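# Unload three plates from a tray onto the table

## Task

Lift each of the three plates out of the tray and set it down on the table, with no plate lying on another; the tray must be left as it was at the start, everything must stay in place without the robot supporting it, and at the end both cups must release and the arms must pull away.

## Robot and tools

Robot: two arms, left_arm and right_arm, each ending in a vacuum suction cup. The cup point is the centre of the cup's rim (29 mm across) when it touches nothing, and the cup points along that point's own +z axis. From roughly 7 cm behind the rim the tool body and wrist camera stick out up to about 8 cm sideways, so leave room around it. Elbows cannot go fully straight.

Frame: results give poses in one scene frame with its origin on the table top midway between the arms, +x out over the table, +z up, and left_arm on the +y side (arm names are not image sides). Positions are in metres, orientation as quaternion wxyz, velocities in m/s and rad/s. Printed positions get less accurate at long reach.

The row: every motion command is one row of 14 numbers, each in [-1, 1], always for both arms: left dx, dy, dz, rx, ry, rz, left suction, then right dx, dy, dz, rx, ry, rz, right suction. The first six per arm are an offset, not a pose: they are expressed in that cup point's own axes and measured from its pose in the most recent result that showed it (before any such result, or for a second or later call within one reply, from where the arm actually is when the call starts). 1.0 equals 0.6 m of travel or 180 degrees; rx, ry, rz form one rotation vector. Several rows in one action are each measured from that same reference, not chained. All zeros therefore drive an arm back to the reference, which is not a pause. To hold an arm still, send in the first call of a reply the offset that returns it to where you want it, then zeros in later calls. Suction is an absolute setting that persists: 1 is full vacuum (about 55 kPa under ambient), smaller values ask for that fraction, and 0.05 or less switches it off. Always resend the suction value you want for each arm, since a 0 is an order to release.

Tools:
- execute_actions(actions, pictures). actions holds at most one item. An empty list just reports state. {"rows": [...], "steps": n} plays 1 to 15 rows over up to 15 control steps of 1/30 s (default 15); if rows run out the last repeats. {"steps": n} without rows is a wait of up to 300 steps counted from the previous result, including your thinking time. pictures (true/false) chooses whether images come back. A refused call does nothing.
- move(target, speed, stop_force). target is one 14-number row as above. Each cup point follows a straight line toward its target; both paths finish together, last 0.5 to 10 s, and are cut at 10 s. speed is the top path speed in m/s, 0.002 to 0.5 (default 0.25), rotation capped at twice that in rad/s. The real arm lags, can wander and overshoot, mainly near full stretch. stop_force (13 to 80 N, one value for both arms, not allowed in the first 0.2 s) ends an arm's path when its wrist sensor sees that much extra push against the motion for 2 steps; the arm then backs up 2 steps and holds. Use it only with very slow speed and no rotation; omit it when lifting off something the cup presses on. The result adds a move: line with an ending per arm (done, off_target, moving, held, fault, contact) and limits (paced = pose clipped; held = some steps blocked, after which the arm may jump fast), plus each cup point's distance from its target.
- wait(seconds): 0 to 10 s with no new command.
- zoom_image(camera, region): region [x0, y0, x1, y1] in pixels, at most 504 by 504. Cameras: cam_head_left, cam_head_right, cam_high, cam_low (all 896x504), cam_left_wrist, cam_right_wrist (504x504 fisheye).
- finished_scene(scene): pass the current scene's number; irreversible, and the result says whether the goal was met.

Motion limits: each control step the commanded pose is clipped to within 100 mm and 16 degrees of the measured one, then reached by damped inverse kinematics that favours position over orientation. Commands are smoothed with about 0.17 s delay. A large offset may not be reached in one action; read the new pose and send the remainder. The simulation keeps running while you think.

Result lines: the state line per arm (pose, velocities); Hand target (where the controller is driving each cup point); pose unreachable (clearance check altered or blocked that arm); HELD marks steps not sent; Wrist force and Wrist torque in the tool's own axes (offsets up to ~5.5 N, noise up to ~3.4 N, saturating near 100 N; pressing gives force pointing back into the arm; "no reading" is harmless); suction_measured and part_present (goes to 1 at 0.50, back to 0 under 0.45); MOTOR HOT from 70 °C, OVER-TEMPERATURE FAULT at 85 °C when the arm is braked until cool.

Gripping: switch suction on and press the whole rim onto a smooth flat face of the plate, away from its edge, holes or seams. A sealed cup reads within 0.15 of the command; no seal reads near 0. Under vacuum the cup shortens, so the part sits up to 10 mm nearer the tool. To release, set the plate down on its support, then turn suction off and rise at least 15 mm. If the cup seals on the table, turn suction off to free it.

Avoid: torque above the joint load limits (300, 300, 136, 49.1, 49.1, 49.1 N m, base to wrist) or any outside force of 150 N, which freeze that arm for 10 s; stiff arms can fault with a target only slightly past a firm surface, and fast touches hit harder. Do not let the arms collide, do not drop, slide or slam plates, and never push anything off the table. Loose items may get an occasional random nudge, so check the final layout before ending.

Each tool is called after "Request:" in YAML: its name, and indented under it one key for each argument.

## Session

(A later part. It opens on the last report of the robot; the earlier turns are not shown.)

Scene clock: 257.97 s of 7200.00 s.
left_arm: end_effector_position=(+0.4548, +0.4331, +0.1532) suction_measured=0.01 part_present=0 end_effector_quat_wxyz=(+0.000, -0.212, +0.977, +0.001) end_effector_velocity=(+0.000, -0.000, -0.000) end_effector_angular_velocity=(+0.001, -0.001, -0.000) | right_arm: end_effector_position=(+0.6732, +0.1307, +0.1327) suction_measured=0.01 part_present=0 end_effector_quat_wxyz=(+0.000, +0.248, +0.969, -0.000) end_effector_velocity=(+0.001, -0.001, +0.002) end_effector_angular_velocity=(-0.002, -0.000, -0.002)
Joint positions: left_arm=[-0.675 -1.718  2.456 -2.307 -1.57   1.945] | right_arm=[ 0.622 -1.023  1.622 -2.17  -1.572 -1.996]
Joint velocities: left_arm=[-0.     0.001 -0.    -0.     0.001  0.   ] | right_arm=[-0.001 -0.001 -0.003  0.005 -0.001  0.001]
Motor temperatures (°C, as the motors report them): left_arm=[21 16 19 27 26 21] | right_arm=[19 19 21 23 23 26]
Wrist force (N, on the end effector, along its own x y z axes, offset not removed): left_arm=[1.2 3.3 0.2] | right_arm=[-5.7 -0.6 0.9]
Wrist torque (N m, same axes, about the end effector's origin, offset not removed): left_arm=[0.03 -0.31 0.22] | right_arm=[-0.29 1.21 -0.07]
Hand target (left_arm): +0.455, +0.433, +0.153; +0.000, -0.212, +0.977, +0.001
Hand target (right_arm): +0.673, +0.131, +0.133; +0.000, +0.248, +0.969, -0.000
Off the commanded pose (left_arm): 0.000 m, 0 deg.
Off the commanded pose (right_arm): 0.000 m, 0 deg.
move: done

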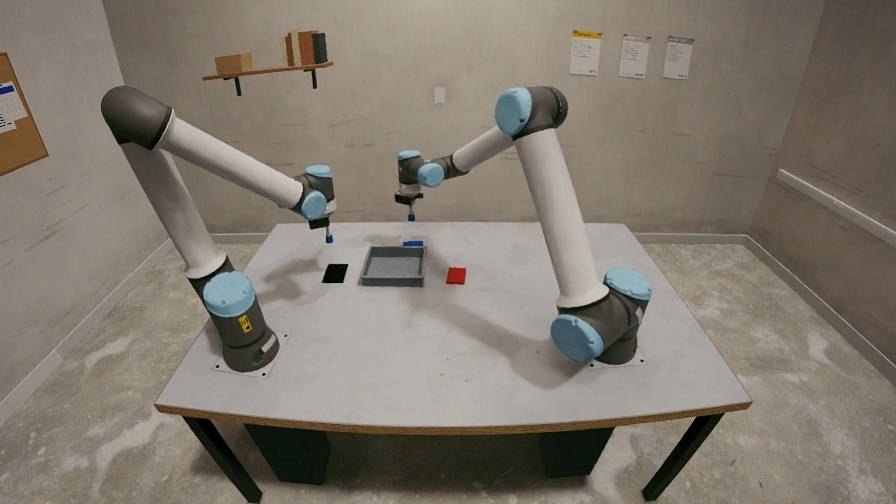

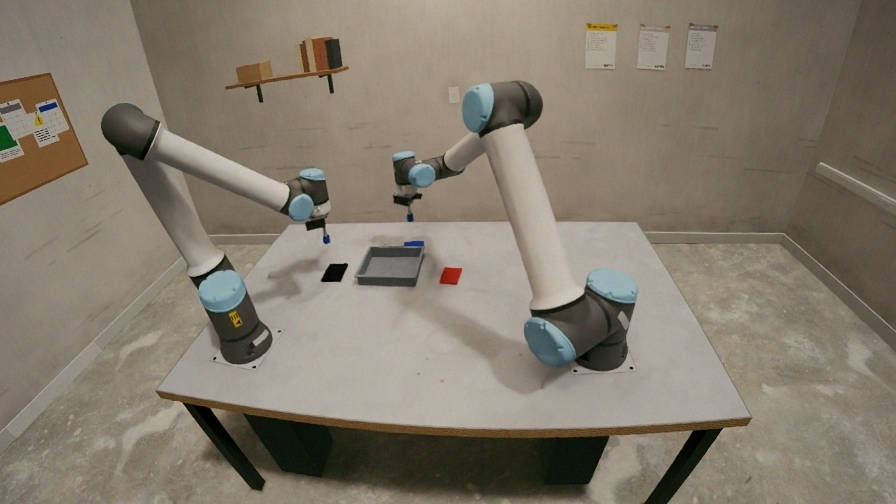

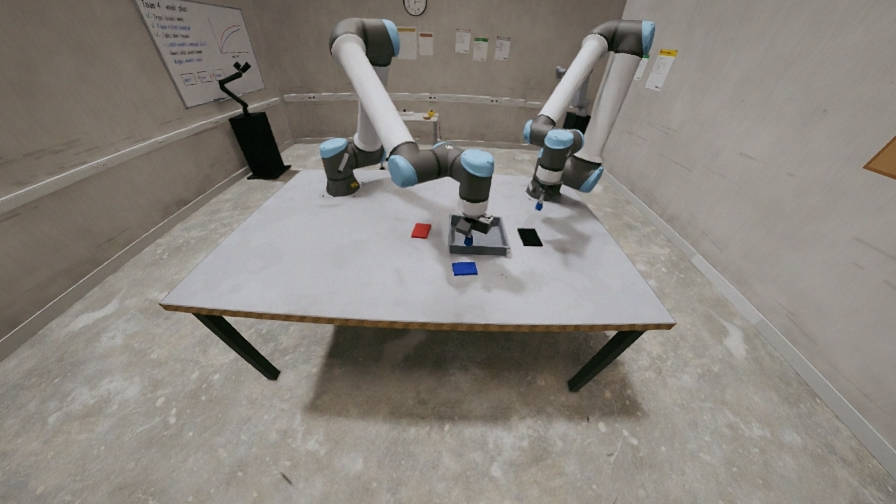

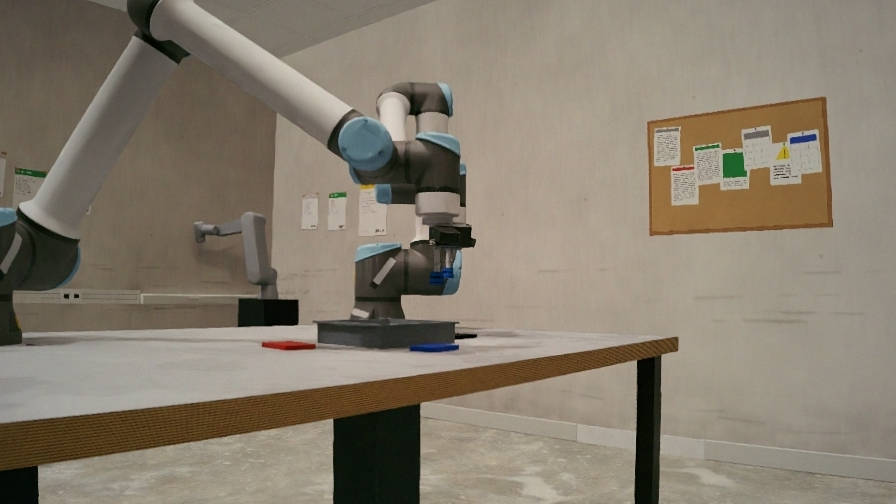

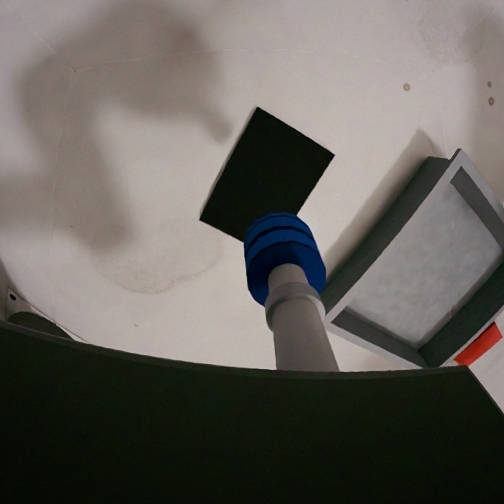

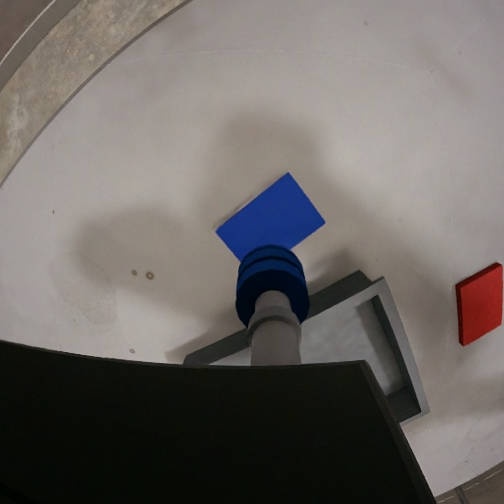

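Request:
execute_actions:
  actions: []

Scene clock: 261.93 s of 7200.00 s.
left_arm: end_effector_position=(+0.4548, +0.4331, +0.1532) suction_measured=0.01 part_present=0 end_effector_quat_wxyz=(+0.000, -0.212, +0.977, +0.001) end_effector_velocity=(-0.000, +0.000, -0.000) end_effector_angular_velocity=(+0.000, +0.001, +0.000) | right_arm: end_effector_position=(+0.6732, +0.1306, +0.1329) suction_measured=0.01 part_present=0 end_effector_quat_wxyz=(+0.000, +0.248, +0.969, -0.000) end_effector_velocity=(-0.000, -0.001, -0.001) end_effector_angular_velocity=(-0.003, -0.001, -0.000)
Joint positions: left_arm=[-0.675 -1.718  2.456 -2.307 -1.57   1.945] | right_arm=[ 0.622 -1.024  1.622 -2.17  -1.572 -1.997]
Joint velocities: left_arm=[ 0.     0.     0.     0.    -0.001 -0.   ] | right_arm=[ 0.     0.001  0.001  0.    -0.002  0.001]
Motor temperatures (°C, as the motors report them): left_arm=[21 16 19 27 26 21] | right_arm=[19 19 21 23 23 26]
Wrist force (N, on the end effector, along its own x y z axes, offset not removed): left_arm=[1.7 0.3 -2.5] | right_arm=[-3.8 3.7 0.3]
Wrist torque (N m, same axes, about the end effector's origin, offset not removed): left_arm=[-0.28 -0.45 0.15] | right_arm=[0.24 0.76 0.05]
Hand target (left_arm): +0.455, +0.433, +0.153; +0.000, -0.212, +0.977, +0.001
Hand target (right_arm): +0.673, +0.131, +0.133; +0.000, +0.248, +0.969, -0.000
Off the commanded pose (left_arm): 0.000 m, 0 deg.
Off the commanded pose (right_arm): 0.000 m, 0 deg.
Steps of this call (steps 1 to 90: nothing new was sent; then 0.97 s passed at rest). Readings (end_effector_position | what the end effector reports):
1: left_arm (+0.4548, +0.4331, +0.1532) | right_arm (+0.6732, +0.1307, +0.1327) | left_arm suction_measured=0.01 part_present=0 | right_arm suction_measured=0.01 part_present=0
2: left_arm (+0.4548, +0.4331, +0.1532) | right_arm (+0.6732, +0.1307, +0.1328) | left_arm suction_measured=0.01 part_present=0 | right_arm suction_measured=0.01 part_present=0
4: left_arm (+0.4548, +0.4331, +0.1532) | right_arm (+0.6732, +0.1307, +0.1328) | left_arm suction_measured=0.01 part_present=0 | right_arm suction_measured=0.01 part_present=0
8: left_arm (+0.4548, +0.4331, +0.1532) | right_arm (+0.6732, +0.1307, +0.1329) | left_arm suction_measured=0.01 part_present=0 | right_arm suction_measured=0.01 part_present=0
90: the state above

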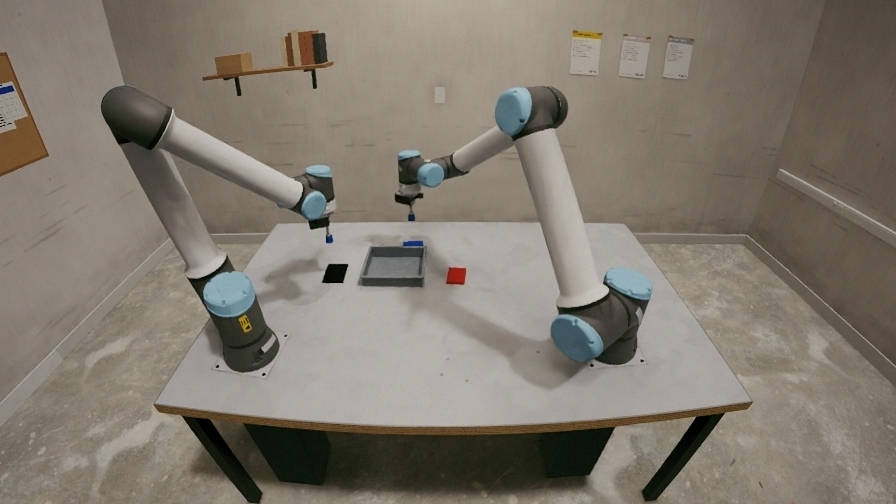

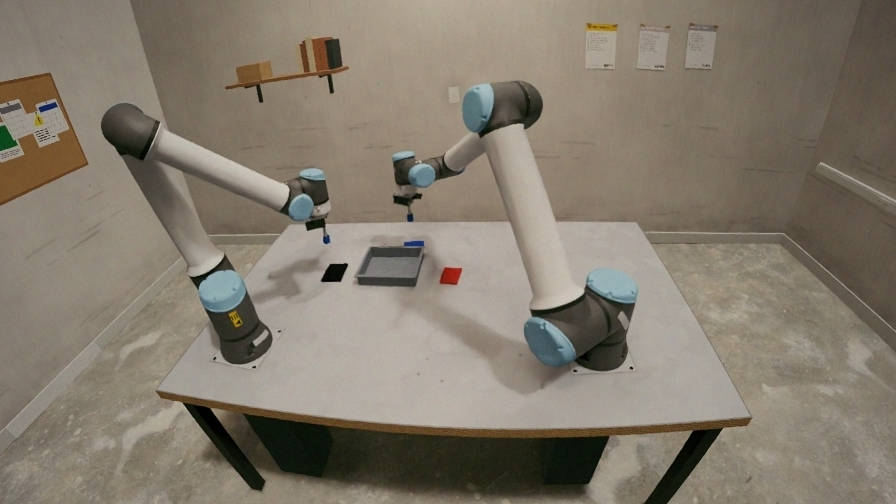

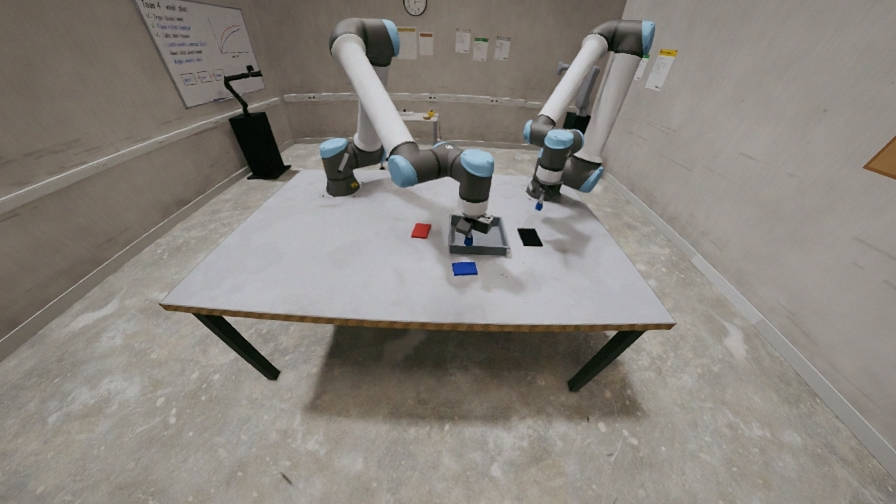

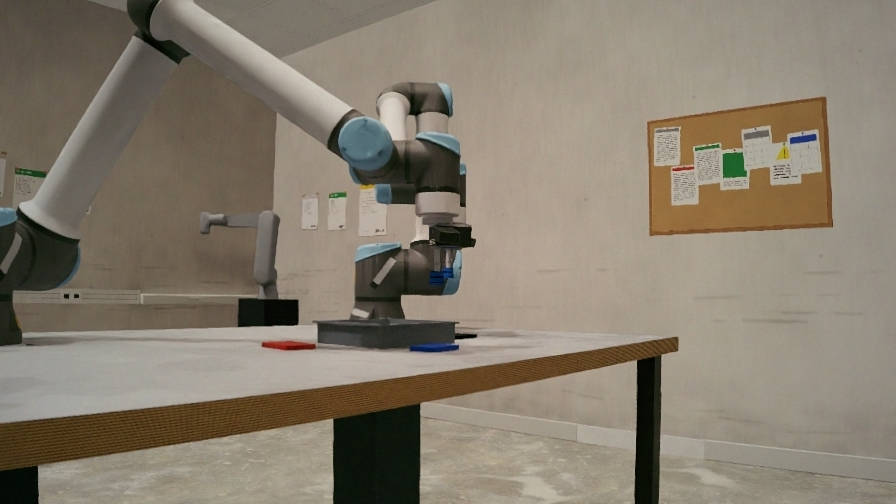

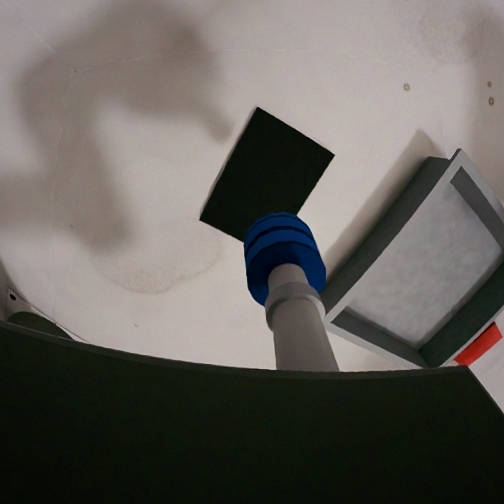

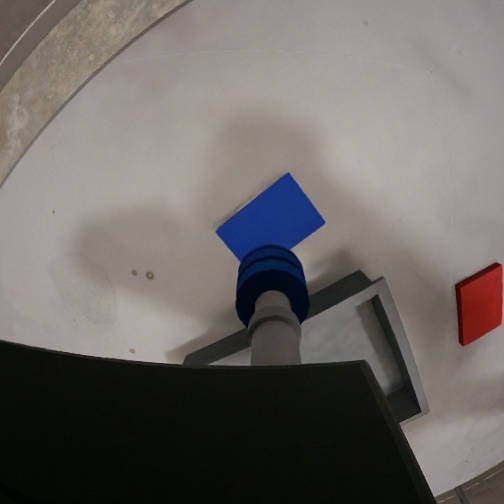

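All three plates are lying flat on the table, the tray is empty, and both arms have released and moved clear.

Request:
finished_scene:
  scene: 2

The scene is finished: the task was done.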